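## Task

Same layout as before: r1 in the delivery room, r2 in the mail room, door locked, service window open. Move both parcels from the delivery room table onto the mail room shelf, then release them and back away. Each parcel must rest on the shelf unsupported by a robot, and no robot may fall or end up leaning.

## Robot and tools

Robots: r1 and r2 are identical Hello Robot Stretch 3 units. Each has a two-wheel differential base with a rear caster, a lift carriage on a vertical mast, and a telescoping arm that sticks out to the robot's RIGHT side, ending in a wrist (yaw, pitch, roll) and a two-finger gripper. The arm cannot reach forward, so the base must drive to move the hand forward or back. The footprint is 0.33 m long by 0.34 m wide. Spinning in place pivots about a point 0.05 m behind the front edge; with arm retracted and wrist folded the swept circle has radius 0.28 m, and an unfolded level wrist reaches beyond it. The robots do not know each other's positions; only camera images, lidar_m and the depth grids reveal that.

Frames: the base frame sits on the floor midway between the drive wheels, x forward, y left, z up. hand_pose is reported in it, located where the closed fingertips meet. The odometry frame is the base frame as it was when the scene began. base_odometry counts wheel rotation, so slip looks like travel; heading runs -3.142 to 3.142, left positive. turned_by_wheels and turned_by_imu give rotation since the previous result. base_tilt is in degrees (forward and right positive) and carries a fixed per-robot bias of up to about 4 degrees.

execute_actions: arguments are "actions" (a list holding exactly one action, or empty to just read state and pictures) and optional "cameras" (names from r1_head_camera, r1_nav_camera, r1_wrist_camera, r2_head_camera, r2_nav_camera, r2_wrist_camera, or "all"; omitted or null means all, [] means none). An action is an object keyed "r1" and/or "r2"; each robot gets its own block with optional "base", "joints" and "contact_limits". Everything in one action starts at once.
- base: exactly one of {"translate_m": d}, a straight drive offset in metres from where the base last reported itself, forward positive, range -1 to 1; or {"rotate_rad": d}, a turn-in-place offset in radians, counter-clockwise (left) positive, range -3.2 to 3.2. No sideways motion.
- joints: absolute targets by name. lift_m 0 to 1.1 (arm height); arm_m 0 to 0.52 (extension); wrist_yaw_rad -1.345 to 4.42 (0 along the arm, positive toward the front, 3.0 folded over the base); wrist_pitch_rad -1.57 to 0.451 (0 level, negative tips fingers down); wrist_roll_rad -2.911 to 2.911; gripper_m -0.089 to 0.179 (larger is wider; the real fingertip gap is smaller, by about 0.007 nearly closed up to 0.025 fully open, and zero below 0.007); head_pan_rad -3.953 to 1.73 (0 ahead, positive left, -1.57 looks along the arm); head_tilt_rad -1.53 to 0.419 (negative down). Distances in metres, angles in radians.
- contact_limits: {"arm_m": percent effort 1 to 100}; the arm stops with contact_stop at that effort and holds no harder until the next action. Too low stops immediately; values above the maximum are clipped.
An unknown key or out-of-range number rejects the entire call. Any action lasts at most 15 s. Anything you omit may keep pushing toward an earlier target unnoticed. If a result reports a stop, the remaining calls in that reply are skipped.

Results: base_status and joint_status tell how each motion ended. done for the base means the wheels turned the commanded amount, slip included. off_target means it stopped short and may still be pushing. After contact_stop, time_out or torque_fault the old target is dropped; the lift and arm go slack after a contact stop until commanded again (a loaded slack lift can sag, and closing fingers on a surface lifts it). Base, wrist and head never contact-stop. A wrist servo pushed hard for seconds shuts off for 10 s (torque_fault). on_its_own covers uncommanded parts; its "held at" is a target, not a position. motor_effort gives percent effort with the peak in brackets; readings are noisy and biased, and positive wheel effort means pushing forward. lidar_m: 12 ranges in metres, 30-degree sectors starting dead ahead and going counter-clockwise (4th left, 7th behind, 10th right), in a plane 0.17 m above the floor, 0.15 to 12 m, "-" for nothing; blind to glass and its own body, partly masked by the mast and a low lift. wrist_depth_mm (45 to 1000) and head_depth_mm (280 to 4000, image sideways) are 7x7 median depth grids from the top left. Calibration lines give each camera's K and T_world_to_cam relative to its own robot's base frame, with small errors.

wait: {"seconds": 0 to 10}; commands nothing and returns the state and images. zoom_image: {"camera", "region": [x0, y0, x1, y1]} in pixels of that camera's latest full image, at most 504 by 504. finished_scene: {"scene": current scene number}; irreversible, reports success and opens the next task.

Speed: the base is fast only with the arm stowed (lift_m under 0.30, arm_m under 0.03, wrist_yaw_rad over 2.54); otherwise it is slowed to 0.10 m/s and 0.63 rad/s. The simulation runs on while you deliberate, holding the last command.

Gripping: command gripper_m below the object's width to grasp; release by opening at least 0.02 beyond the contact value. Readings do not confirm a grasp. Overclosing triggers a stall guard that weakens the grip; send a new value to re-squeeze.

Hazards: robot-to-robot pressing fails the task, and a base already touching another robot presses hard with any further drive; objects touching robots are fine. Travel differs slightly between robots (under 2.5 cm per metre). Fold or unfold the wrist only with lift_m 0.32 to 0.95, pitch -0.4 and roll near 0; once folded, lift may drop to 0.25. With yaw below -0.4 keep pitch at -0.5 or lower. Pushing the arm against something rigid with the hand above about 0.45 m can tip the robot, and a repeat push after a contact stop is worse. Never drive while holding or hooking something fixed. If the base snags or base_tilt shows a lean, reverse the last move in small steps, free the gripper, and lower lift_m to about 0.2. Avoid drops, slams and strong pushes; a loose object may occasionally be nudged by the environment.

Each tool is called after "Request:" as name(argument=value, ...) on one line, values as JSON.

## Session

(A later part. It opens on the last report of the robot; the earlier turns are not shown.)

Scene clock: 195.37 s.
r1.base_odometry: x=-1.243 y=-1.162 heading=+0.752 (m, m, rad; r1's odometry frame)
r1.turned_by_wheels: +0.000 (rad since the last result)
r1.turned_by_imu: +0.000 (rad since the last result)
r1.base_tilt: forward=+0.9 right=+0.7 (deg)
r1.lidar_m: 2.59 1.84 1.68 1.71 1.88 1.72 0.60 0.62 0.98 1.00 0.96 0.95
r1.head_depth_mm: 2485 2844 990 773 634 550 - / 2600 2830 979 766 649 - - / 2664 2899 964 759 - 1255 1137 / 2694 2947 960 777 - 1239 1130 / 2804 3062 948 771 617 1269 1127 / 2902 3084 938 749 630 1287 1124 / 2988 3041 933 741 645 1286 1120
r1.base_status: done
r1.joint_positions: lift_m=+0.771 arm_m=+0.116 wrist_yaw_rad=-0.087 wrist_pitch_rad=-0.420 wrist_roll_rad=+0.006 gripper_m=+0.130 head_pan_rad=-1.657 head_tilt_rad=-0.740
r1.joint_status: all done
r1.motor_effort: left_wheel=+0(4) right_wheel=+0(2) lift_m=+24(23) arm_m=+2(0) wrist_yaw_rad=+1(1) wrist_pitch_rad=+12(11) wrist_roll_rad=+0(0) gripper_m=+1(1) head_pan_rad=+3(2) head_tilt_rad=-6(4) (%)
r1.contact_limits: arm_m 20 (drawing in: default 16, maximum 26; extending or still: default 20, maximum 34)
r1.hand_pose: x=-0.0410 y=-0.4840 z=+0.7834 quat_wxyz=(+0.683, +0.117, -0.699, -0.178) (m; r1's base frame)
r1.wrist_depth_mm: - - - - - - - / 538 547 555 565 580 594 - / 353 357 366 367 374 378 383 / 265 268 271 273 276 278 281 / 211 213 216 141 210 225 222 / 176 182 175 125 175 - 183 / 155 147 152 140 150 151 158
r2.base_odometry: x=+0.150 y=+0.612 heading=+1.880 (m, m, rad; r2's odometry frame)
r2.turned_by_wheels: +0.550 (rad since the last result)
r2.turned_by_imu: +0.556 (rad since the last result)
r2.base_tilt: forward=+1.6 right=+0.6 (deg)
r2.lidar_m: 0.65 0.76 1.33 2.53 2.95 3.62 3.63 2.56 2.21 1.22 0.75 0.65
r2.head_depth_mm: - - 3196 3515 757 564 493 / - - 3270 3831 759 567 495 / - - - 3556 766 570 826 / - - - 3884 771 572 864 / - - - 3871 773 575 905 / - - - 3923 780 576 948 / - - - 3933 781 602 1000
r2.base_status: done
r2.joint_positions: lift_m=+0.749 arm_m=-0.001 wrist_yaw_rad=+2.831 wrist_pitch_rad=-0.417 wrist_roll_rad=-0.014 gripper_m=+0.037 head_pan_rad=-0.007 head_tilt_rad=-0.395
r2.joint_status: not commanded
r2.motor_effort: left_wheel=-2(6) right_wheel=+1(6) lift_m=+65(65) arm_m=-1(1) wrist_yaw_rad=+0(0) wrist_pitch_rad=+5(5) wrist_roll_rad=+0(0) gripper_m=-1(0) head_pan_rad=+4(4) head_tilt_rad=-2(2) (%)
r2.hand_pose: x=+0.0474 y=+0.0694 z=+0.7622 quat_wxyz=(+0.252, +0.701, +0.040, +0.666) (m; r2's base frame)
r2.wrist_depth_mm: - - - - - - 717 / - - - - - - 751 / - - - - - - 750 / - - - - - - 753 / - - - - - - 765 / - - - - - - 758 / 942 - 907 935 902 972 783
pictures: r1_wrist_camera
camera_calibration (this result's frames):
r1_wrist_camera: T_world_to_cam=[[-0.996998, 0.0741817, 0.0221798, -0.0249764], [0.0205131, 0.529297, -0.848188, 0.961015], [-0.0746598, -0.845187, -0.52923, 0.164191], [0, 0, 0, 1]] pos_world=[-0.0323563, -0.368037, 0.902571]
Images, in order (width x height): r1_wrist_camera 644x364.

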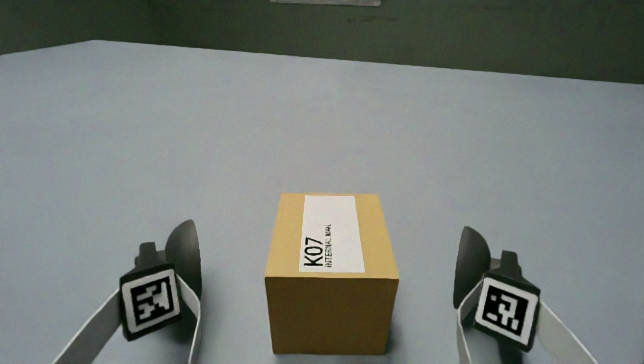

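Request:
execute_actions(actions=[])

Scene clock: 209.97 s.
r1.base_odometry: x=-1.243 y=-1.162 heading=+0.752 (m, m, rad; r1's odometry frame)
r1.turned_by_wheels: +0.000 (rad since the last result)
r1.turned_by_imu: +0.000 (rad since the last result)
r1.base_tilt: forward=+0.9 right=+0.6 (deg)
r1.lidar_m: 2.60 1.83 1.68 1.70 1.88 1.73 0.60 0.62 0.99 0.99 0.96 0.95
r1.head_depth_mm: 2510 2844 983 770 635 552 - / 2580 2855 972 768 649 - - / 2654 2930 968 762 - 1255 1139 / 2727 2967 955 778 - 1250 1137 / 2849 3023 950 774 617 1266 1129 / 2867 3150 942 749 629 1285 1122 / 3038 3081 931 742 643 1276 1124
r1.base_status: done
r1.joint_positions: lift_m=+0.771 arm_m=+0.116 wrist_yaw_rad=-0.087 wrist_pitch_rad=-0.420 wrist_roll_rad=+0.006 gripper_m=+0.130 head_pan_rad=-1.657 head_tilt_rad=-0.740
r1.joint_status: all done
r1.motor_effort: left_wheel=+0(4) right_wheel=+1(2) lift_m=+24(23) arm_m=+1(0) wrist_yaw_rad=-1(1) wrist_pitch_rad=+11(11) wrist_roll_rad=+0(0) gripper_m=+1(1) head_pan_rad=+2(2) head_tilt_rad=-5(4) (%)
r1.contact_limits: arm_m 20 (drawing in: default 16, maximum 26; extending or still: default 20, maximum 34)
r1.hand_pose: x=-0.0410 y=-0.4840 z=+0.7834 quat_wxyz=(+0.683, +0.117, -0.699, -0.178) (m; r1's base frame)
r1.wrist_depth_mm: - - - - - - - / 537 547 559 567 583 599 - / 355 357 364 369 374 376 385 / 266 268 270 274 276 279 280 / 212 214 215 140 210 225 222 / 176 182 175 125 175 - 184 / 155 147 153 140 150 151 158
r2.base_odometry: x=+0.150 y=+0.612 heading=+1.880 (m, m, rad; r2's odometry frame)
r2.turned_by_wheels: +0.000 (rad since the last result)
r2.turned_by_imu: +0.000 (rad since the last result)
r2.base_tilt: forward=+1.7 right=+0.6 (deg)
r2.lidar_m: 0.65 0.76 1.33 2.53 2.95 3.63 3.64 2.55 2.21 1.22 0.75 0.65
r2.head_depth_mm: - - 3252 3544 755 565 492 / - - 3272 3823 760 567 496 / - - - 3569 765 569 828 / - - - 3913 770 570 864 / - - - 3883 774 574 906 / - - - 3933 779 576 952 / - - - 3951 781 601 1000
r2.base_status: done
r2.joint_positions: lift_m=+0.749 arm_m=-0.001 wrist_yaw_rad=+2.831 wrist_pitch_rad=-0.417 wrist_roll_rad=-0.014 gripper_m=+0.037 head_pan_rad=-0.007 head_tilt_rad=-0.395
r2.joint_status: not commanded
r2.motor_effort: left_wheel=-2(6) right_wheel=+1(6) lift_m=+65(65) arm_m=-1(1) wrist_yaw_rad=+1(0) wrist_pitch_rad=+5(5) wrist_roll_rad=+0(0) gripper_m=-1(0) head_pan_rad=+4(4) head_tilt_rad=-3(2) (%)
r2.hand_pose: x=+0.0474 y=+0.0694 z=+0.7622 quat_wxyz=(+0.252, +0.701, +0.040, +0.666) (m; r2's base frame)
r2.wrist_depth_mm: - - - - - - 737 / - - - - - - 744 / - - - - - - 746 / - - - - - - 726 / - - - - - - 751 / - - - - - - 771 / 973 - 917 963 912 937 765
pictures: r1_head_camera (sideways: a quarter turn clockwise sets it upright), r1_nav_camera (sideways: a quarter turn counterclockwise sets it upright), r1_wrist_camera, r2_head_camera (sideways: a quarter turn clockwise sets it upright), r2_nav_camera (sideways: a quarter turn counterclockwise sets it upright), r2_wrist_camera
camera_calibration (this result's frames):
r1_head_camera: T_world_to_cam=[[0.0482323, 0.681486, -0.73024, 0.968129], [0.996036, -0.0875226, -0.0158912, 0.0195686], [-0.0747421, -0.726579, -0.683006, 0.846151], [0, 0, 0, 1]] pos_world=[-0.00294293, -0.0432587, 1.2852]
r1_nav_camera: T_world_to_cam=[[-0.0186758, -0.660462, 0.750627, -0.942447], [-0.992179, 0.104915, 0.0676273, -0.0241266], [-0.123418, -0.743494, -0.657256, 0.8145], [0, 0, 0, 1]] pos_world=[0.0589848, -0.0143438, 1.24439]
r1_wrist_camera: T_world_to_cam=[[-0.996998, 0.0741818, 0.0221797, -0.0249763], [0.0205132, 0.529297, -0.848188, 0.961015], [-0.0746598, -0.845187, -0.52923, 0.164191], [0, 0, 0, 1]] pos_world=[-0.0323564, -0.368037, 0.902571]
r2_head_camera: T_world_to_cam=[[-0.329519, 0.0118596, -0.944075, 1.24856], [-0.024492, 0.999477, 0.0211043, -0.0236074], [0.943831, 0.0300766, -0.329056, 0.378419], [0, 0, 0, 1]] pos_world=[0.0536814, -0.00259382, 1.30375]
r2_nav_camera: T_world_to_cam=[[0.372735, -0.027012, 0.927545, -1.16586], [0.0340015, -0.998507, -0.0427421, 0.100564], [0.927315, 0.0474694, -0.37126, 0.430521], [0, 0, 0, 1]] pos_world=[0.0319099, 0.0484853, 1.24552]
r2_wrist_camera: T_world_to_cam=[[0.943216, -0.332157, -0.00379949, -0.021221], [-0.184948, -0.515621, -0.836618, 0.716487], [0.275929, 0.789814, -0.547774, 0.51834], [0, 0, 0, 1]] pos_world=[0.00950371, -0.0470048, 0.883278]
Images, in order (width x height): r1_head_camera 896x504, r1_nav_camera 672x504, r1_wrist_camera 644x364, r2_head_camera 896x504, r2_nav_camera 672x504, r2_wrist_camera 644x364.

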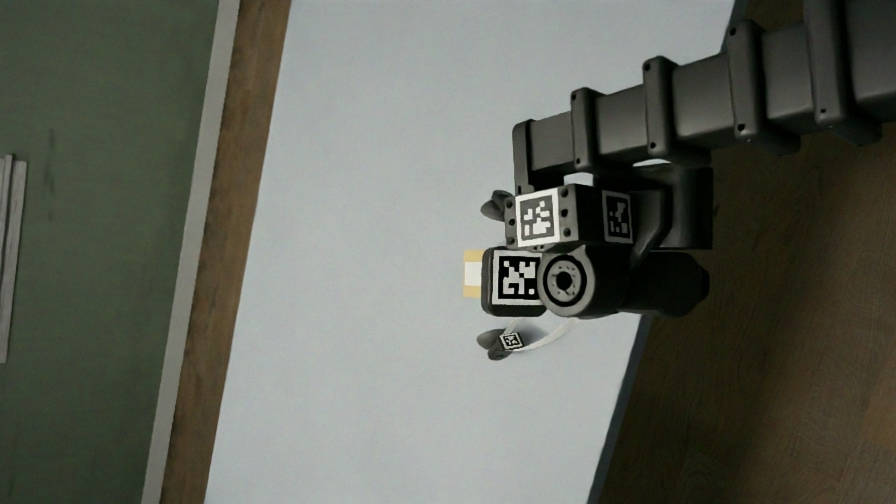

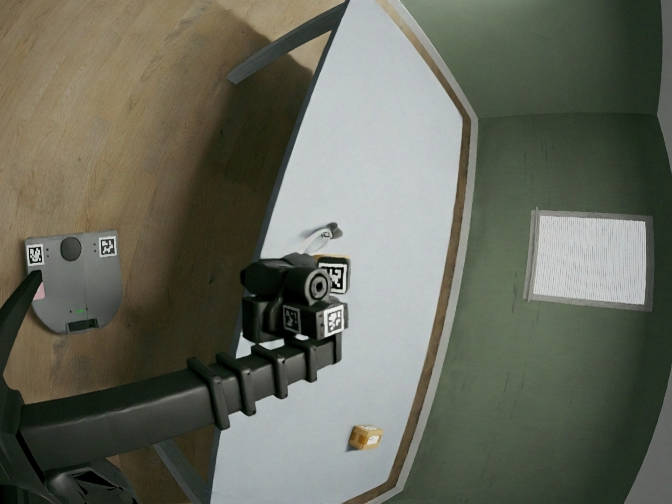

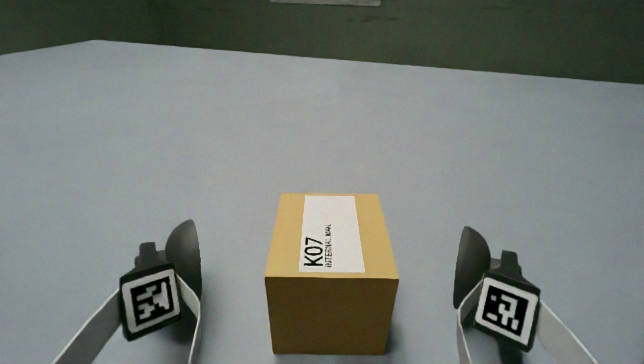

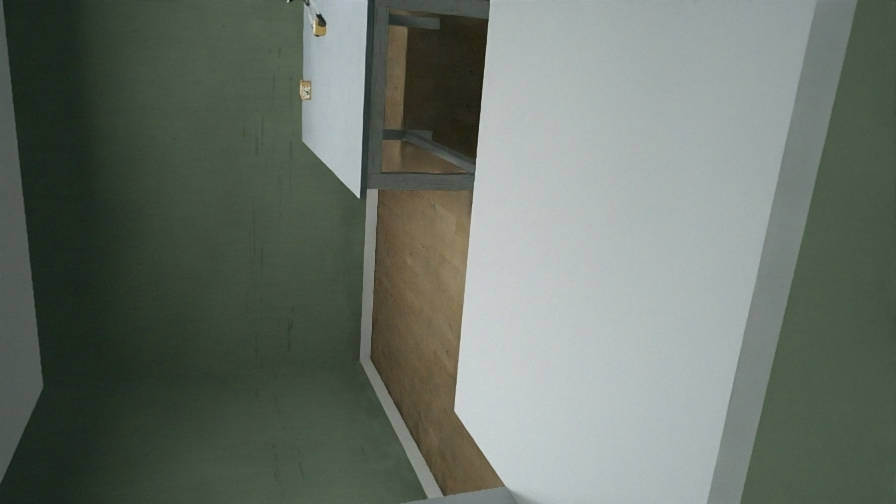

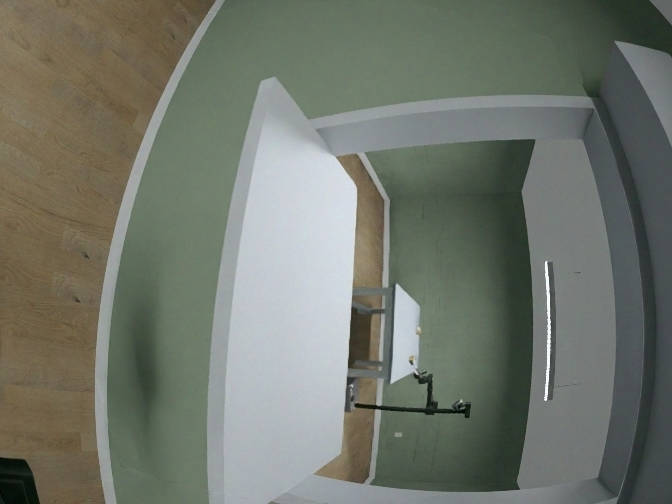

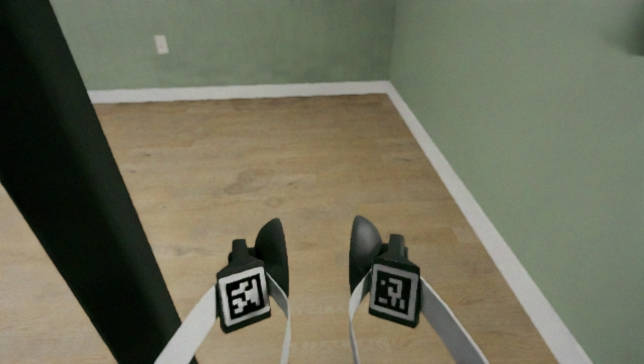

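Request:
execute_actions(actions=[{"r1": {"joints": {"gripper_m": 0.022}}}], cameras=["r1_wrist_camera"])

Scene clock: 228.20 s.
r1.base_odometry: x=-1.243 y=-1.162 heading=+0.752 (m, m, rad; r1's odometry frame)
r1.turned_by_wheels: +0.000 (rad since the last result)
r1.turned_by_imu: +0.000 (rad since the last result)
r1.base_tilt: forward=+0.9 right=+0.7 (deg)
r1.lidar_m: 2.60 1.83 1.68 1.70 1.88 1.72 0.60 0.62 0.99 0.99 0.96 0.95
r1.head_depth_mm: 2533 2803 989 770 633 550 - / 2605 2863 975 766 649 - - / 2662 2946 963 761 - 1241 1136 / 2747 2981 957 779 - 1247 1133 / 2792 3015 949 762 618 1271 1122 / 2889 3092 948 743 630 1278 1119 / 2982 3093 937 740 644 1279 1118
r1.base_status: not commanded
r1.joint_positions: lift_m=+0.771 arm_m=+0.116 wrist_yaw_rad=-0.087 wrist_pitch_rad=-0.420 wrist_roll_rad=+0.006 gripper_m=+0.023 head_pan_rad=-1.657 head_tilt_rad=-0.740
r1.joint_status: all done
r1.motor_effort: left_wheel=+0(0) right_wheel=+0(0) lift_m=+24(24) arm_m=+1(1) wrist_yaw_rad=+0(1) wrist_pitch_rad=+11(11) wrist_roll_rad=+0(0) gripper_m=-15(86) head_pan_rad=+3(2) head_tilt_rad=-5(5) (%)
r1.hand_pose: x=-0.0410 y=-0.4840 z=+0.7834 quat_wxyz=(+0.683, +0.117, -0.699, -0.178) (m; r1's base frame)
r1.wrist_depth_mm: - - - - - - - / 534 548 559 573 575 594 - / 354 356 363 369 373 380 385 / 265 267 269 273 275 278 280 / 212 213 222 140 219 219 221 / 176 177 - 125 125 182 183 / 151 151 148 139 150 155 156
r2.base_odometry: x=+0.150 y=+0.612 heading=+1.880 (m, m, rad; r2's odometry frame)
r2.turned_by_wheels: +0.000 (rad since the last result)
r2.turned_by_imu: +0.001 (rad since the last result)
r2.base_tilt: forward=+1.6 right=+0.7 (deg)
r2.lidar_m: 0.65 0.76 1.33 2.52 2.95 3.63 3.64 2.55 2.21 1.22 0.75 0.65
r2.head_depth_mm: - - 3161 3539 757 565 492 / - - 3278 3792 760 566 496 / - - - 3578 766 569 825 / - - - 3874 771 572 865 / - - - 3909 775 575 906 / - - - 3941 778 577 949 / - - - 3976 783 601 1000
r2.base_status: not commanded
r2.joint_positions: lift_m=+0.749 arm_m=-0.001 wrist_yaw_rad=+2.831 wrist_pitch_rad=-0.417 wrist_roll_rad=-0.014 gripper_m=+0.037 head_pan_rad=-0.007 head_tilt_rad=-0.395
r2.joint_status: not commanded
r2.motor_effort: left_wheel=-2(2) right_wheel=+2(2) lift_m=+65(65) arm_m=-1(1) wrist_yaw_rad=+1(0) wrist_pitch_rad=+5(5) wrist_roll_rad=+0(0) gripper_m=-1(0) head_pan_rad=+4(4) head_tilt_rad=-2(2) (%)
r2.hand_pose: x=+0.0474 y=+0.0694 z=+0.7622 quat_wxyz=(+0.252, +0.701, +0.040, +0.666) (m; r2's base frame)
r2.wrist_depth_mm: - - - - - - 746 / - - - - - - 755 / - - - - - - 750 / - - - - - - 753 / - - - - - - 768 / - - - - - - 737 / 920 - 952 971 897 933 780
pictures: r1_wrist_camera
camera_calibration (this result's frames):
r1_wrist_camera: T_world_to_cam=[[-0.996997, 0.0742008, 0.02218, -0.0249715], [0.0205231, 0.529297, -0.848188, 0.961016], [-0.0746761, -0.845186, -0.52923, 0.16419], [0, 0, 0, 1]] pos_world=[-0.0323584, -0.368039, 0.902571]
Images, in order (width x height): r1_wrist_camera 644x364.

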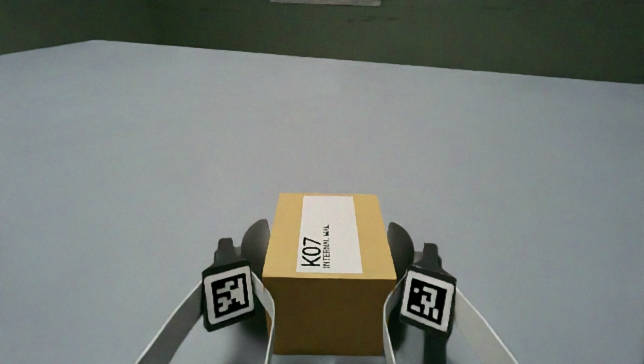

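Request:
execute_actions(actions=[{"r1": {"joints": {"lift_m": 0.82}}}], cameras=["r1_wrist_camera"])

Scene clock: 233.10 s.
r1.base_odometry: x=-1.243 y=-1.162 heading=+0.752 (m, m, rad; r1's odometry frame)
r1.turned_by_wheels: +0.000 (rad since the last result)
r1.turned_by_imu: +0.000 (rad since the last result)
r1.base_tilt: forward=+0.9 right=+0.5 (deg)
r1.lidar_m: 2.60 1.84 1.68 1.71 1.88 1.72 0.60 0.62 0.98 1.00 0.97 0.95
r1.head_depth_mm: 2505 2811 976 772 650 - - / 2584 2833 973 791 - - 1130 / 2641 2915 966 805 - 1255 1144 / 2708 2959 960 807 - 1281 1124 / 2850 2996 948 772 618 1283 1130 / 2938 3137 941 746 632 1289 1124 / 3012 3095 938 743 643 1287 1116
r1.base_status: not commanded
r1.joint_positions: lift_m=+0.820 arm_m=+0.116 wrist_yaw_rad=-0.087 wrist_pitch_rad=-0.420 wrist_roll_rad=+0.006 gripper_m=+0.023 head_pan_rad=-1.657 head_tilt_rad=-0.740
r1.joint_status: all done
r1.motor_effort: left_wheel=+1(0) right_wheel=+1(1) lift_m=+34(37) arm_m=+1(1) wrist_yaw_rad=+0(1) wrist_pitch_rad=+11(11) wrist_roll_rad=+0(0) gripper_m=-15(15) head_pan_rad=+2(2) head_tilt_rad=-5(5) (%)
r1.hand_pose: x=-0.0410 y=-0.4840 z=+0.8320 quat_wxyz=(+0.683, +0.117, -0.699, -0.178) (m; r1's base frame)
r1.wrist_depth_mm: - - - - - - - / 725 725 751 - - - - / 475 480 487 491 499 509 515 / 356 358 360 365 369 373 377 / 283 285 298 140 293 294 298 / 236 238 - 125 125 244 246 / 202 203 198 139 200 207 209
r2.base_odometry: x=+0.150 y=+0.612 heading=+1.880 (m, m, rad; r2's odometry frame)
r2.turned_by_wheels: +0.000 (rad since the last result)
r2.turned_by_imu: +0.001 (rad since the last result)
r2.base_tilt: forward=+1.5 right=+0.6 (deg)
r2.lidar_m: 0.65 0.76 1.33 2.53 2.94 3.64 3.64 2.55 2.21 1.21 0.75 0.65
r2.head_depth_mm: - - 3164 3538 756 565 493 / - - 3255 3840 762 567 496 / - - - 3605 763 569 826 / - - - 3833 771 572 865 / - - - 3838 774 574 905 / - - - 3962 778 577 952 / - - - - 783 603 1001
r2.base_status: not commanded
r2.joint_positions: lift_m=+0.749 arm_m=-0.001 wrist_yaw_rad=+2.831 wrist_pitch_rad=-0.417 wrist_roll_rad=-0.014 gripper_m=+0.037 head_pan_rad=-0.007 head_tilt_rad=-0.395
r2.joint_status: not commanded
r2.motor_effort: left_wheel=-2(2) right_wheel=+2(2) lift_m=+65(65) arm_m=-1(1) wrist_yaw_rad=+0(0) wrist_pitch_rad=+5(5) wrist_roll_rad=+0(0) gripper_m=+0(0) head_pan_rad=+4(4) head_tilt_rad=-3(2) (%)
r2.hand_pose: x=+0.0474 y=+0.0694 z=+0.7622 quat_wxyz=(+0.252, +0.701, +0.040, +0.666) (m; r2's base frame)
r2.wrist_depth_mm: - - - - - - 746 / - - - - - - 738 / - - - - - - 755 / - - - - - - 757 / - - - - - - 772 / - - - - - - 751 / 955 - 924 966 887 971 778
pictures: r1_wrist_camera
camera_calibration (this result's frames):
r1_wrist_camera: T_world_to_cam=[[-0.996997, 0.0741997, 0.0221798, -0.0260484], [0.0205227, 0.529297, -0.848188, 1.00221], [-0.074675, -0.845186, -0.52923, 0.189889], [0, 0, 0, 1]] pos_world=[-0.0323583, -0.368043, 0.951136]
Images, in order (width x height): r1_wrist_camera 644x364.

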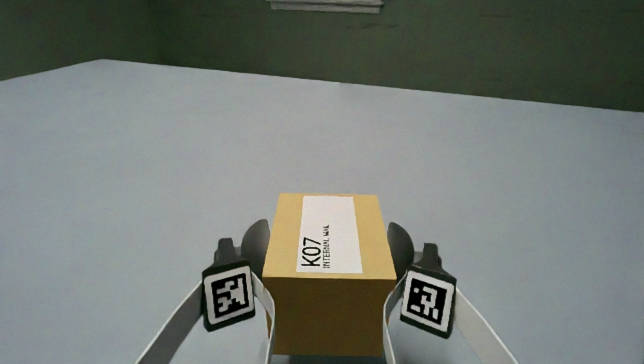

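Request:
execute_actions(actions=[{"r1": {"base": {"rotate_rad": -0.37}, "joints": {"arm_m": 0.0, "wrist_yaw_rad": 2.6, "head_pan_rad": -0.3, "head_tilt_rad": -0.5}}, "r2": {"base": {"rotate_rad": 1.27}, "joints": {"lift_m": 0.93, "head_pan_rad": -1.57, "head_tilt_rad": -0.5}}}], cameras=["r1_nav_camera", "r1_wrist_camera", "r2_nav_camera"])

Scene clock: 245.33 s.
r1.base_odometry: x=-1.243 y=-1.162 heading=+0.382 (m, m, rad; r1's odometry frame)
r1.turned_by_wheels: -0.370 (rad since the last result)
r1.turned_by_imu: -0.372 (rad since the last result)
r1.base_tilt: forward=+0.9 right=+0.8 (deg)
r1.lidar_m: 2.57 2.36 1.74 1.68 1.76 1.78 1.73 0.60 1.02 0.99 1.03 0.95
r1.head_depth_mm: 2471 2755 3089 1083 799 632 580 / 2435 2685 2980 1073 794 690 1270 / 2419 2628 2868 1065 882 1527 1262 / - 2614 2754 2409 1287 1427 1250 / - 2515 2634 2520 1905 1493 1245 / - 2386 2514 2478 1875 1503 1244 / 2052 2247 2455 2463 1847 1484 1241
r1.base_status: done
r1.joint_positions: lift_m=+0.820 arm_m=+0.000 wrist_yaw_rad=+2.598 wrist_pitch_rad=-0.420 wrist_roll_rad=+0.006 gripper_m=+0.023 head_pan_rad=-0.307 head_tilt_rad=-0.507
r1.joint_status: all done
r1.motor_effort: left_wheel=+2(6) right_wheel=-2(4) lift_m=+34(34) arm_m=-2(3) wrist_yaw_rad=+2(5) wrist_pitch_rad=+11(11) wrist_roll_rad=+0(0) gripper_m=-15(15) head_pan_rad=+3(32) head_tilt_rad=+4(24) (%)
r1.hand_pose: x=+0.0947 y=+0.0466 z=+0.8320 quat_wxyz=(+0.328, +0.707, -0.044, +0.625) (m; r1's base frame)
r1.wrist_depth_mm: - - - - - - - / - - - - - - - / - - - - - - - / - - - - - - - / - - - 140 - - - / - - - 125 126 - - / - - - 139 997 - -
r2.base_odometry: x=+0.150 y=+0.612 heading=-3.134 (m, m, rad; r2's odometry frame)
r2.turned_by_wheels: +1.270 (rad since the last result)
r2.turned_by_imu: +1.283 (rad since the last result)
r2.base_tilt: forward=+1.7 right=+0.6 (deg)
r2.lidar_m: 2.32 2.61 3.50 3.63 3.22 2.30 2.21 0.95 0.68 0.65 0.67 0.90
r2.head_depth_mm: - - - 897 646 535 - / - - - 904 648 539 - / - - 3963 913 653 541 - / - - 3957 918 656 544 - / - - 3906 929 660 546 - / - - - 934 663 550 948 / - - - 943 669 552 947
r2.base_status: done
r2.joint_positions: lift_m=+0.929 arm_m=-0.001 wrist_yaw_rad=+2.831 wrist_pitch_rad=-0.417 wrist_roll_rad=-0.014 gripper_m=+0.037 head_pan_rad=-1.563 head_tilt_rad=-0.494
r2.joint_status: all done
r2.motor_effort: left_wheel=-2(5) right_wheel=+2(6) lift_m=+65(68) arm_m=-1(1) wrist_yaw_rad=+0(0) wrist_pitch_rad=+5(5) wrist_roll_rad=+0(0) gripper_m=+0(0) head_pan_rad=-4(43) head_tilt_rad=-3(16) (%)
r2.hand_pose: x=+0.0474 y=+0.0694 z=+0.9420 quat_wxyz=(+0.252, +0.701, +0.040, +0.666) (m; r2's base frame)
r2.wrist_depth_mm: - - - - - - - / - - - - - - - / - - - - - - - / - - - - - - - / - - - - - - - / - - - - - - - / - - - - - - -
pictures: r1_nav_camera (sideways: a quarter turn counterclockwise sets it upright), r1_wrist_camera, r2_nav_camera (sideways: a quarter turn counterclockwise sets it upright)
camera_calibration (this result's frames):
r1_nav_camera: T_world_to_cam=[[0.45792, -0.10516, 0.882752, -1.11761], [-0.334286, -0.940471, 0.0613724, -0.0200162], [0.823749, -0.323195, -0.465814, 0.559657], [0, 0, 0, 1]] pos_world=[0.0440702, 0.0445258, 1.2485]
r1_wrist_camera: T_world_to_cam=[[0.862199, -0.506084, 0.0221842, -0.0791101], [-0.251735, -0.466054, -0.848188, 0.790727], [0.439593, 0.725723, -0.52923, 0.526606], [0, 0, 0, 1]] pos_world=[0.0357701, -0.0536846, 0.951136]
r2_nav_camera: T_world_to_cam=[[-0.0207417, -0.462506, 0.886373, -1.10975], [-0.997923, -0.0445043, -0.0465742, 0.111842], [0.0609883, -0.885498, -0.460622, 0.552092], [0, 0, 0, 1]] pos_world=[0.0549208, -0.0194102, 1.24316]
Images, in order (width x height): r1_nav_camera 672x504, r1_wrist_camera 644x364, r2_nav_camera 672x504.

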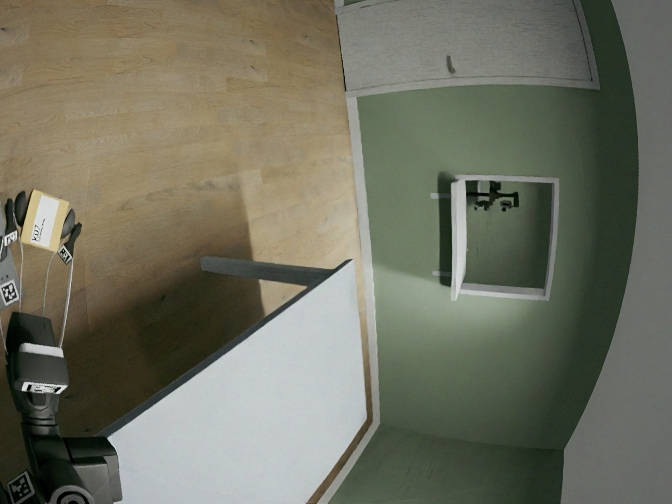

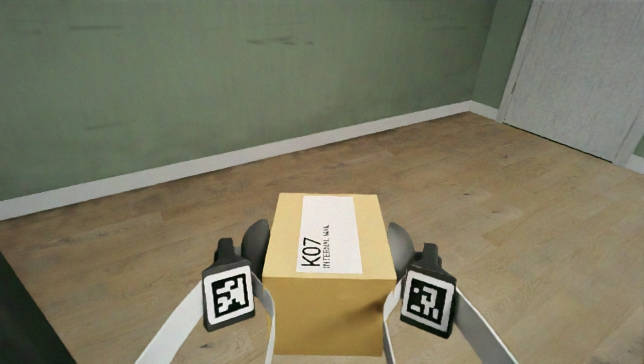

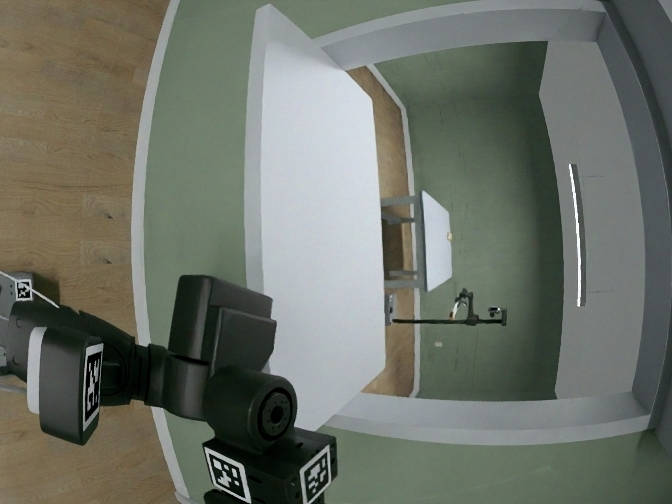

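Request:
execute_actions(actions=[{"r1": {"base": {"translate_m": 0.45}, "joints": {"lift_m": 0.29, "head_pan_rad": 0.0, "head_tilt_rad": -0.4}}, "r2": {"base": {"rotate_rad": 0.026}, "joints": {"wrist_yaw_rad": 0.0}}}], cameras=["r1_nav_camera", "r2_wrist_camera"])

Scene clock: 271.07 s.
r1.base_odometry: x=-0.826 y=-0.995 heading=+0.382 (m, m, rad; r1's odometry frame)
r1.turned_by_wheels: +0.000 (rad since the last result)
r1.turned_by_imu: +0.003 (rad since the last result)
r1.base_tilt: forward=+0.9 right=+0.6 (deg)
r1.lidar_m: 2.12 2.20 1.73 1.68 1.75 2.24 2.18 1.01 1.02 0.99 1.04 0.56
r1.head_depth_mm: - - 2160 2275 2186 1670 1344 / - - 2137 2281 2157 1667 1343 / 1827 2645 2130 2296 2140 1641 1336 / 1786 1925 2074 2295 2157 1622 1324 / 1783 1919 2086 2260 2112 1631 1336 / 1758 1923 2077 2282 2090 1638 1326 / 1761 1900 2072 2250 2123 1623 1326
r1.base_status: done
r1.joint_positions: lift_m=+0.290 arm_m=+0.000 wrist_yaw_rad=+2.598 wrist_pitch_rad=-0.420 wrist_roll_rad=+0.006 gripper_m=+0.023 head_pan_rad=-0.007 head_tilt_rad=-0.408
r1.joint_status: all done
r1.motor_effort: left_wheel=+2(8) right_wheel=-2(3) lift_m=+24(30) arm_m=-2(2) wrist_yaw_rad=+3(3) wrist_pitch_rad=+11(11) wrist_roll_rad=+0(0) gripper_m=-16(15) head_pan_rad=+2(20) head_tilt_rad=+4(13) (%)
r1.hand_pose: x=+0.0946 y=+0.0466 z=+0.3024 quat_wxyz=(+0.328, +0.707, -0.044, +0.625) (m; r1's base frame)
r1.wrist_depth_mm: - - - - - - - / - - - - - - - / - - - - - - - / 787 799 811 815 810 830 836 / 630 631 659 141 652 655 659 / 528 525 - 125 125 539 543 / 463 461 441 139 444 463 464
r2.base_odometry: x=+0.150 y=+0.612 heading=-3.108 (m, m, rad; r2's odometry frame)
r2.turned_by_wheels: +0.026 (rad since the last result)
r2.turned_by_imu: +0.027 (rad since the last result)
r2.base_tilt: forward=+1.7 right=+0.7 (deg)
r2.lidar_m: 2.53 2.63 3.60 3.64 3.12 2.29 2.21 0.92 0.67 0.65 0.68 0.93
r2.head_depth_mm: - - - 898 644 536 - / - - - 905 648 540 - / - - 3899 912 653 551 - / - - 3934 919 656 546 946 / - - 2974 930 660 548 946 / - - - 935 663 550 957 / - - - 940 668 552 961
r2.base_status: done
r2.joint_positions: lift_m=+0.929 arm_m=-0.001 wrist_yaw_rad=+0.003 wrist_pitch_rad=-0.417 wrist_roll_rad=-0.014 gripper_m=+0.037 head_pan_rad=-1.563 head_tilt_rad=-0.494
r2.joint_status: all done
r2.motor_effort: left_wheel=-2(7) right_wheel=+2(5) lift_m=+65(65) arm_m=-1(1) wrist_yaw_rad=-2(1) wrist_pitch_rad=+5(5) wrist_roll_rad=+0(0) gripper_m=+0(0) head_pan_rad=-4(3) head_tilt_rad=-3(2) (%)
r2.hand_pose: x=-0.0208 y=-0.3689 z=+0.9420 quat_wxyz=(+0.697, +0.149, -0.686, -0.145) (m; r2's base frame)
r2.wrist_depth_mm: - - - - - - 380 / 595 584 577 568 553 498 404 / 407 407 401 391 384 382 428 / 311 310 305 300 299 294 292 / 253 250 254 246 247 247 247 / 594 600 610 605 258 607 616 / 687 683 706 698 729 706 693
pictures: r1_nav_camera (sideways: a quarter turn counterclockwise sets it upright), r2_wrist_camera
camera_calibration (this result's frames):
r1_nav_camera: T_world_to_cam=[[0.378668, 0.0355413, 0.92485, -1.17206], [-0.047259, -0.997216, 0.0576719, -0.0169571], [0.924325, -0.065546, -0.375934, 0.442084], [0, 0, 0, 1]] pos_world=[0.0343886, 0.0537233, 1.25115]
r2_wrist_camera: T_world_to_cam=[[-0.99969, 0.0246285, -0.00378269, -0.0106037], [0.0166664, 0.548058, -0.836274, 1.02456], [-0.0185231, -0.836078, -0.548298, 0.3765], [0, 0, 0, 1]] pos_world=[-0.0207021, -0.246471, 1.0632]
Images, in order (width x height): r1_nav_camera 672x504, r2_wrist_camera 644x364.

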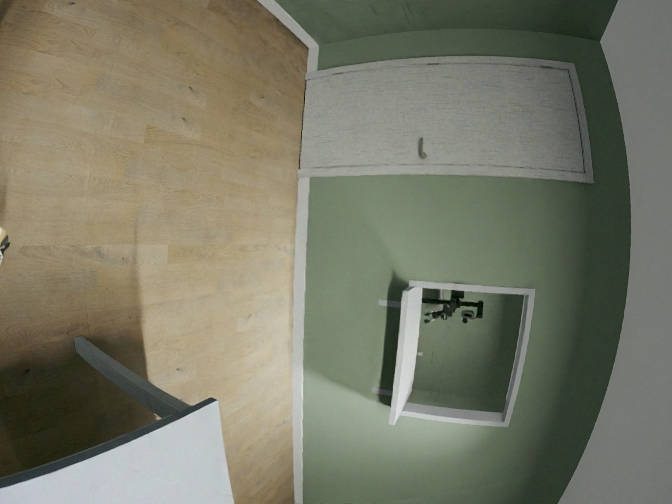

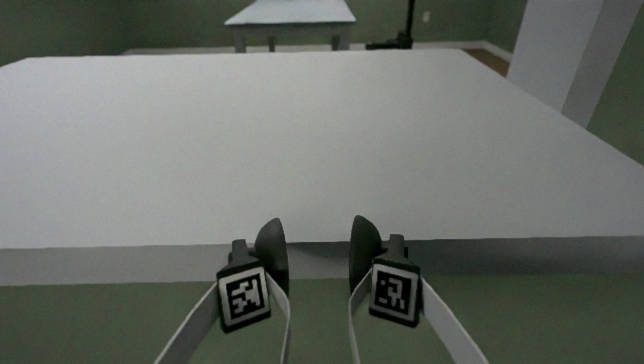

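Request:
execute_actions(actions=[{"r1": {"base": {"translate_m": 1.0}}, "r2": {"joints": {"gripper_m": 0.15, "arm_m": 0.12}}}], cameras=["r1_nav_camera", "r2_wrist_camera"])

Scene clock: 284.13 s.
r1.base_odometry: x=+0.102 y=-0.622 heading=+0.382 (m, m, rad; r1's odometry frame)
r1.turned_by_wheels: +0.000 (rad since the last result)
r1.turned_by_imu: +0.007 (rad since the last result)
r1.base_tilt: forward=+0.9 right=+0.4 (deg)
r1.lidar_m: 1.13 1.18 1.62 1.65 1.73 2.41 1.97 0.64 1.13 3.08 1.56 1.16
r1.head_depth_mm: - - 1507 1132 1315 1455 1351 / 930 1022 1440 1191 1307 1471 1338 / 933 1002 1088 1188 1317 1468 1337 / 927 996 1086 1189 1311 1458 1326 / 930 1005 1086 1184 1313 1467 1336 / 928 1008 1089 1180 1297 1466 1332 / 931 997 1087 1189 1308 1455 1331
r1.base_status: done
r1.joint_positions: lift_m=+0.290 arm_m=+0.000 wrist_yaw_rad=+2.599 wrist_pitch_rad=-0.420 wrist_roll_rad=+0.006 gripper_m=+0.023 head_pan_rad=-0.007 head_tilt_rad=-0.407
r1.joint_status: not commanded
r1.motor_effort: left_wheel=+1(10) right_wheel=-1(3) lift_m=+24(24) arm_m=-3(2) wrist_yaw_rad=+1(1) wrist_pitch_rad=+11(12) wrist_roll_rad=+0(0) gripper_m=-15(16) head_pan_rad=+2(3) head_tilt_rad=+4(4) (%)
r1.hand_pose: x=+0.0945 y=+0.0467 z=+0.3024 quat_wxyz=(+0.328, +0.707, -0.044, +0.625) (m; r1's base frame)
r1.wrist_depth_mm: - - - - - - 864 / - - - - - - 903 / - - - - - - 918 / 792 796 797 807 814 822 828 / 634 634 661 140 642 651 657 / 531 527 - 125 125 541 542 / 466 461 442 139 447 463 461
r2.base_odometry: x=+0.150 y=+0.612 heading=-3.108 (m, m, rad; r2's odometry frame)
r2.turned_by_wheels: +0.000 (rad since the last result)
r2.turned_by_imu: +0.001 (rad since the last result)
r2.base_tilt: forward=+1.6 right=+0.6 (deg)
r2.lidar_m: 2.53 2.63 3.60 3.64 3.12 2.29 2.21 0.92 0.67 0.65 0.67 0.92
r2.head_depth_mm: - - - 899 - - 954 / - - - 907 - - 949 / - - 3932 911 - - 974 / - - 3931 919 657 546 944 / - - 2956 926 672 546 951 / - - - 933 663 550 958 / - - - 941 667 552 962
r2.base_status: not commanded
r2.joint_positions: lift_m=+0.929 arm_m=+0.120 wrist_yaw_rad=+0.002 wrist_pitch_rad=-0.417 wrist_roll_rad=-0.014 gripper_m=+0.150 head_pan_rad=-1.563 head_tilt_rad=-0.494
r2.joint_status: all done
r2.motor_effort: left_wheel=-2(2) right_wheel=+2(2) lift_m=+65(65) arm_m=+3(4) wrist_yaw_rad=-1(3) wrist_pitch_rad=+5(5) wrist_roll_rad=+0(0) gripper_m=-1(81) head_pan_rad=-4(3) head_tilt_rad=-3(3) (%)
r2.hand_pose: x=-0.0210 y=-0.4892 z=+0.9420 quat_wxyz=(+0.697, +0.148, -0.686, -0.145) (m; r2's base frame)
r2.wrist_depth_mm: - - - - - - 362 / 597 577 566 561 548 - 359 / 408 404 397 394 384 387 344 / 310 308 302 299 299 295 292 / 250 248 247 243 243 250 238 / 210 - 208 205 204 - 202 / 186 175 179 177 176 174 174
pictures: r1_nav_camera (sideways: a quarter turn counterclockwise sets it upright), r2_wrist_camera
camera_calibration (this result's frames):
r1_nav_camera: T_world_to_cam=[[0.378229, 0.0355958, 0.925027, -1.17228], [-0.0471504, -0.997223, 0.057653, -0.0169333], [0.92451, -0.0654215, -0.3755, 0.441519], [0, 0, 0, 1]] pos_world=[0.0344051, 0.053727, 1.25116]
r2_wrist_camera: T_world_to_cam=[[-0.999661, 0.0257431, -0.00378273, -0.00734491], [0.0172775, 0.548039, -0.836274, 1.0905], [-0.0194552, -0.836057, -0.548298, 0.275895], [0, 0, 0, 1]] pos_world=[-0.0208159, -0.366784, 1.0632]
Images, in order (width x height): r1_nav_camera 672x504, r2_wrist_camera 644x364.

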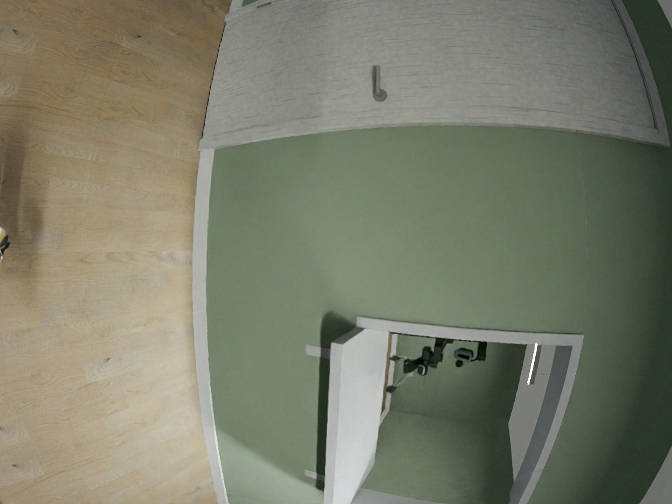

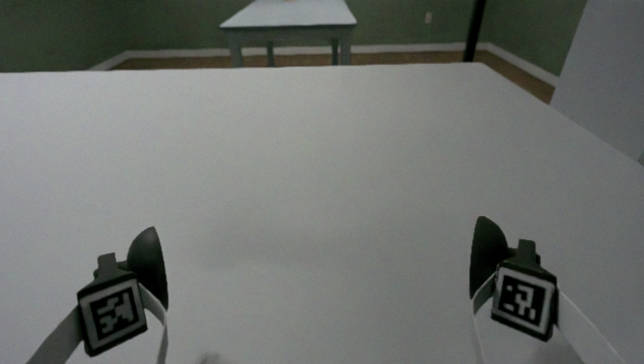

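Request:
execute_actions(actions=[{"r1": {"base": {"translate_m": 0.58}, "joints": {"lift_m": 0.945, "arm_m": 0.427, "wrist_yaw_rad": 1.54, "head_pan_rad": -1.0, "head_tilt_rad": -0.6}}}], cameras=["r1_head_camera", "r1_wrist_camera", "r2_wrist_camera"])

Scene clock: 302.47 s.
r1.base_odometry: x=+0.640 y=-0.406 heading=+0.382 (m, m, rad; r1's odometry frame)
r1.turned_by_wheels: +0.000 (rad since the last result)
r1.turned_by_imu: +0.002 (rad since the last result)
r1.base_tilt: forward=+1.0 right=+0.6 (deg)
r1.lidar_m: 0.55 0.58 0.78 1.64 1.72 2.40 2.54 1.16 3.18 1.95 0.76 0.57
r1.head_depth_mm: 1466 1818 2444 2183 1760 1431 1209 / 1168 1384 1099 2039 1758 1430 1209 / 1099 1200 957 1517 1685 1423 1209 / 3135 3441 944 744 1460 1413 1208 / 3360 3635 942 672 1152 1314 1196 / 3614 - 932 666 574 1094 1158 / 3814 - 923 663 571 915 1038
r1.base_status: done
r1.joint_positions: lift_m=+0.945 arm_m=+0.427 wrist_yaw_rad=+1.540 wrist_pitch_rad=-0.420 wrist_roll_rad=+0.006 gripper_m=+0.023 head_pan_rad=-0.993 head_tilt_rad=-0.592
r1.joint_status: all done
r1.motor_effort: left_wheel=+1(9) right_wheel=-1(4) lift_m=+34(36) arm_m=+1(1) wrist_yaw_rad=+1(3) wrist_pitch_rad=+11(11) wrist_roll_rad=+0(0) gripper_m=-15(16) head_pan_rad=-1(31) head_tilt_rad=-4(22) (%)
r1.hand_pose: x=+0.2026 y=-0.5788 z=+0.9570 quat_wxyz=(+0.598, +0.588, -0.395, +0.374) (m; r1's base frame)
r1.wrist_depth_mm: 408 - - - - - - / 442 545 690 715 719 729 - / 477 449 451 460 462 469 474 / 331 333 337 339 344 345 346 / 292 294 292 141 295 298 301 / 664 659 - 124 125 680 668 / 754 758 770 139 762 766 759
r2.base_odometry: x=+0.150 y=+0.612 heading=-3.108 (m, m, rad; r2's odometry frame)
r2.turned_by_wheels: +0.000 (rad since the last result)
r2.turned_by_imu: +0.001 (rad since the last result)
r2.base_tilt: forward=+1.6 right=+0.6 (deg)
r2.lidar_m: 2.53 2.63 3.60 3.63 3.14 2.29 2.21 0.92 0.67 0.65 0.68 0.92
r2.head_depth_mm: - - - 899 - - 955 / - - - 907 - - 953 / - - 2854 911 - - 977 / - - 2923 920 656 546 947 / - - 2932 925 674 548 952 / - - - 936 663 549 958 / - - - 941 667 553 960
r2.base_status: not commanded
r2.joint_positions: lift_m=+0.929 arm_m=+0.120 wrist_yaw_rad=+0.002 wrist_pitch_rad=-0.417 wrist_roll_rad=-0.014 gripper_m=+0.150 head_pan_rad=-1.563 head_tilt_rad=-0.494
r2.joint_status: not commanded
r2.motor_effort: left_wheel=-2(2) right_wheel=+2(2) lift_m=+65(65) arm_m=+3(3) wrist_yaw_rad=-1(1) wrist_pitch_rad=+5(6) wrist_roll_rad=+0(0) gripper_m=+0(0) head_pan_rad=-4(4) head_tilt_rad=-3(4) (%)
r2.hand_pose: x=-0.0210 y=-0.4892 z=+0.9420 quat_wxyz=(+0.697, +0.148, -0.686, -0.145) (m; r2's base frame)
r2.wrist_depth_mm: - - - - - - 363 / 592 586 576 560 556 - 361 / 407 406 395 386 393 382 347 / 310 309 303 300 299 295 293 / 250 248 247 245 242 251 239 / 211 - 206 206 204 - 201 / 187 175 180 177 176 174 175
pictures: r1_head_camera (sideways: a quarter turn clockwise sets it upright), r1_wrist_camera, r2_wrist_camera
camera_calibration (this result's frames):
r1_head_camera: T_world_to_cam=[[-0.319038, 0.47007, -0.822951, 1.09122], [0.839725, 0.542791, -0.0154992, 0.0200147], [0.439405, -0.695998, -0.5679, 0.69328], [0, 0, 0, 1]] pos_world=[0.0267034, -0.0412914, 1.29204]
r1_wrist_camera: T_world_to_cam=[[-0.0180877, -0.99959, 0.0221813, -0.598724], [-0.529679, -0.00923611, -0.848148, 0.953135], [0.848005, -0.02709, -0.529295, 0.480715], [0, 0, 0, 1]] pos_world=[0.0863775, -0.576653, 1.07612]
r2_wrist_camera: T_world_to_cam=[[-0.999661, 0.025743, -0.00378257, -0.00734512], [0.0172773, 0.548039, -0.836275, 1.0905], [-0.0194552, -0.836057, -0.548298, 0.275895], [0, 0, 0, 1]] pos_world=[-0.0208159, -0.366784, 1.0632]
Images, in order (width x height): r1_head_camera 896x504, r1_wrist_camera 644x364, r2_wrist_camera 644x364.

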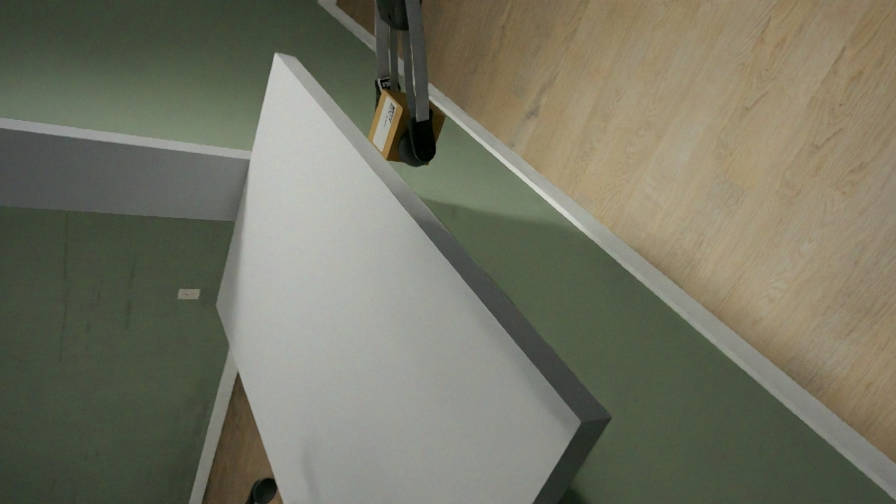

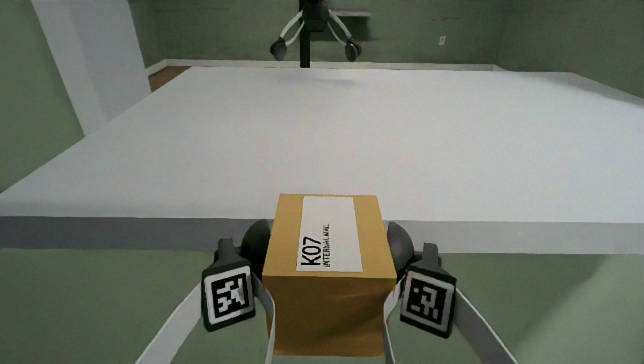

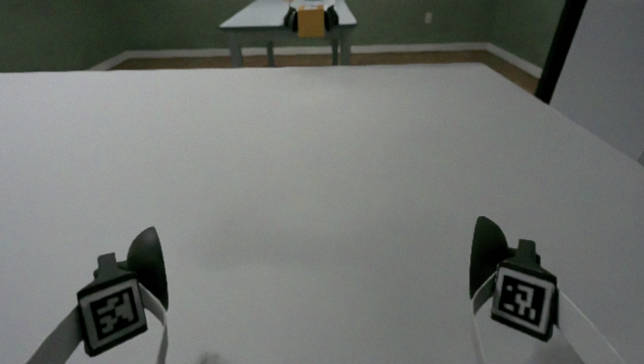

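Request:
execute_actions(actions=[{"r1": {"base": {"translate_m": 0.35}, "joints": {"lift_m": 0.93, "arm_m": 0.42, "head_pan_rad": -1.2, "head_tilt_rad": -0.6}}}], cameras=["r1_head_camera", "r1_wrist_camera", "r2_wrist_camera"])

Scene clock: 321.07 s.
r1.base_odometry: x=+0.965 y=-0.275 heading=+0.382 (m, m, rad; r1's odometry frame)
r1.turned_by_wheels: +0.000 (rad since the last result)
r1.turned_by_imu: +0.001 (rad since the last result)
r1.base_tilt: forward=+0.8 right=+0.7 (deg)
r1.lidar_m: 0.20 0.21 0.30 0.82 1.70 2.39 1.50 1.51 3.19 0.72 0.28 0.21
r1.head_depth_mm: 1555 2636 1045 697 1611 1409 1216 / 982 1110 1099 659 533 435 1187 / 2661 1161 992 656 528 434 1206 / 2850 3095 946 636 528 453 1145 / 2961 3284 944 674 524 466 770 / 3060 3414 880 619 395 452 537 / 3091 - 286 302 336 369 412
r1.base_status: done
r1.joint_positions: lift_m=+0.930 arm_m=+0.420 wrist_yaw_rad=+1.540 wrist_pitch_rad=-0.420 wrist_roll_rad=+0.006 gripper_m=+0.023 head_pan_rad=-1.193 head_tilt_rad=-0.592
r1.joint_status: all done
r1.motor_effort: left_wheel=+1(3) right_wheel=-1(3) lift_m=+24(31) arm_m=-3(4) wrist_yaw_rad=+1(0) wrist_pitch_rad=+12(11) wrist_roll_rad=+0(0) gripper_m=-15(15) head_pan_rad=-3(16) head_tilt_rad=-4(4) (%)
r1.hand_pose: x=+0.2026 y=-0.5722 z=+0.9424 quat_wxyz=(+0.598, +0.588, -0.395, +0.374) (m; r1's base frame)
r1.wrist_depth_mm: - - - 489 - - - / - - - - - - - / - 413 414 420 424 434 436 / 311 308 309 312 314 316 320 / 242 244 256 140 250 251 252 / 202 203 - 124 125 208 208 / 172 173 169 139 171 177 177
r2.base_odometry: x=+0.150 y=+0.612 heading=-3.108 (m, m, rad; r2's odometry frame)
r2.turned_by_wheels: +0.000 (rad since the last result)
r2.turned_by_imu: +0.001 (rad since the last result)
r2.base_tilt: forward=+1.6 right=+0.7 (deg)
r2.lidar_m: 2.53 2.62 3.61 3.63 3.13 2.28 2.21 0.92 0.67 0.65 0.67 0.93
r2.head_depth_mm: - - - 898 - - 956 / - - - 909 - - 954 / - - 2518 819 - - 975 / - - 2908 870 657 546 945 / - - 2941 927 673 547 950 / - - - 933 664 550 954 / - - - 942 666 552 961
r2.base_status: not commanded
r2.joint_positions: lift_m=+0.929 arm_m=+0.120 wrist_yaw_rad=+0.002 wrist_pitch_rad=-0.417 wrist_roll_rad=-0.014 gripper_m=+0.150 head_pan_rad=-1.563 head_tilt_rad=-0.494
r2.joint_status: not commanded
r2.motor_effort: left_wheel=-2(2) right_wheel=+2(2) lift_m=+65(65) arm_m=+3(3) wrist_yaw_rad=-1(1) wrist_pitch_rad=+6(5) wrist_roll_rad=+0(0) gripper_m=-1(1) head_pan_rad=-4(3) head_tilt_rad=-5(3) (%)
r2.hand_pose: x=-0.0210 y=-0.4892 z=+0.9420 quat_wxyz=(+0.697, +0.148, -0.686, -0.145) (m; r2's base frame)
r2.wrist_depth_mm: - - - - - - 357 / 583 589 579 392 550 - 366 / 412 401 394 389 388 382 348 / 309 308 306 305 299 294 292 / 251 252 247 244 242 248 239 / 211 - 207 206 204 - 201 / 186 174 179 178 177 174 175
pictures: r1_head_camera (sideways: a quarter turn clockwise sets it upright), r1_wrist_camera, r2_wrist_camera
camera_calibration (this result's frames):
r1_head_camera: T_world_to_cam=[[-0.219448, 0.52402, -0.82295, 1.09061], [0.930713, 0.365421, -0.0154992, 0.0194597], [0.292601, -0.769332, -0.567903, 0.694179], [0, 0, 0, 1]] pos_world=[0.0181026, -0.044558, 1.29204]
r1_wrist_camera: T_world_to_cam=[[-0.0180877, -0.99959, 0.0221814, -0.591858], [-0.529679, -0.00923624, -0.848148, 0.940839], [0.848005, -0.0270901, -0.529295, 0.473181], [0, 0, 0, 1]] pos_world=[0.0863775, -0.570108, 1.06155]
r2_wrist_camera: T_world_to_cam=[[-0.999661, 0.0257431, -0.00378263, -0.00734503], [0.0172774, 0.548039, -0.836274, 1.0905], [-0.0194552, -0.836057, -0.548298, 0.275895], [0, 0, 0, 1]] pos_world=[-0.0208159, -0.366784, 1.0632]
Images, in order (width x height): r1_head_camera 896x504, r1_wrist_camera 644x364, r2_wrist_camera 644x364.

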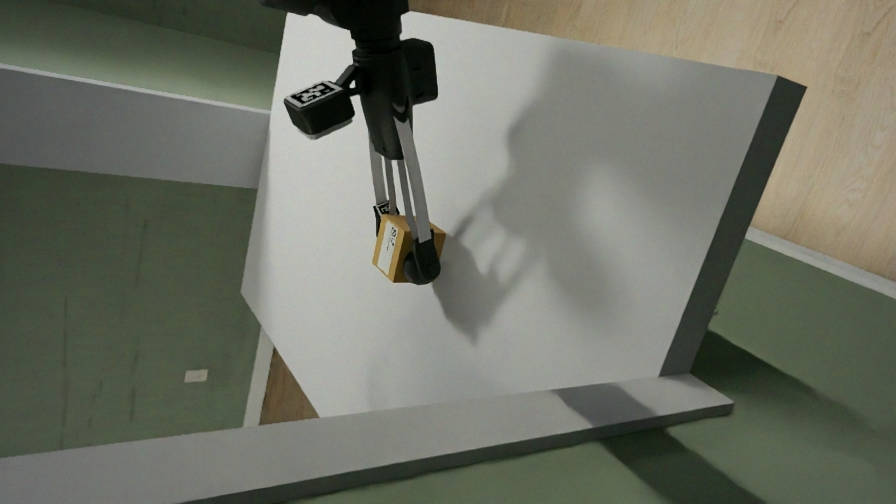

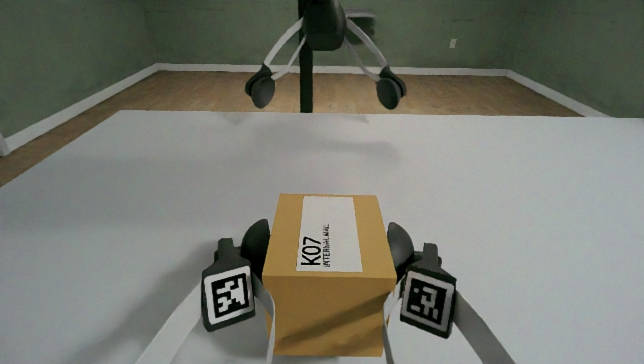

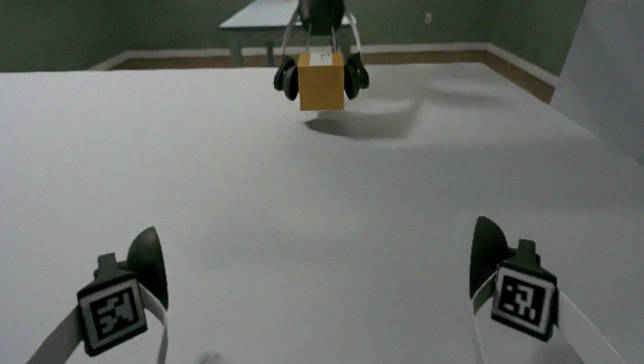

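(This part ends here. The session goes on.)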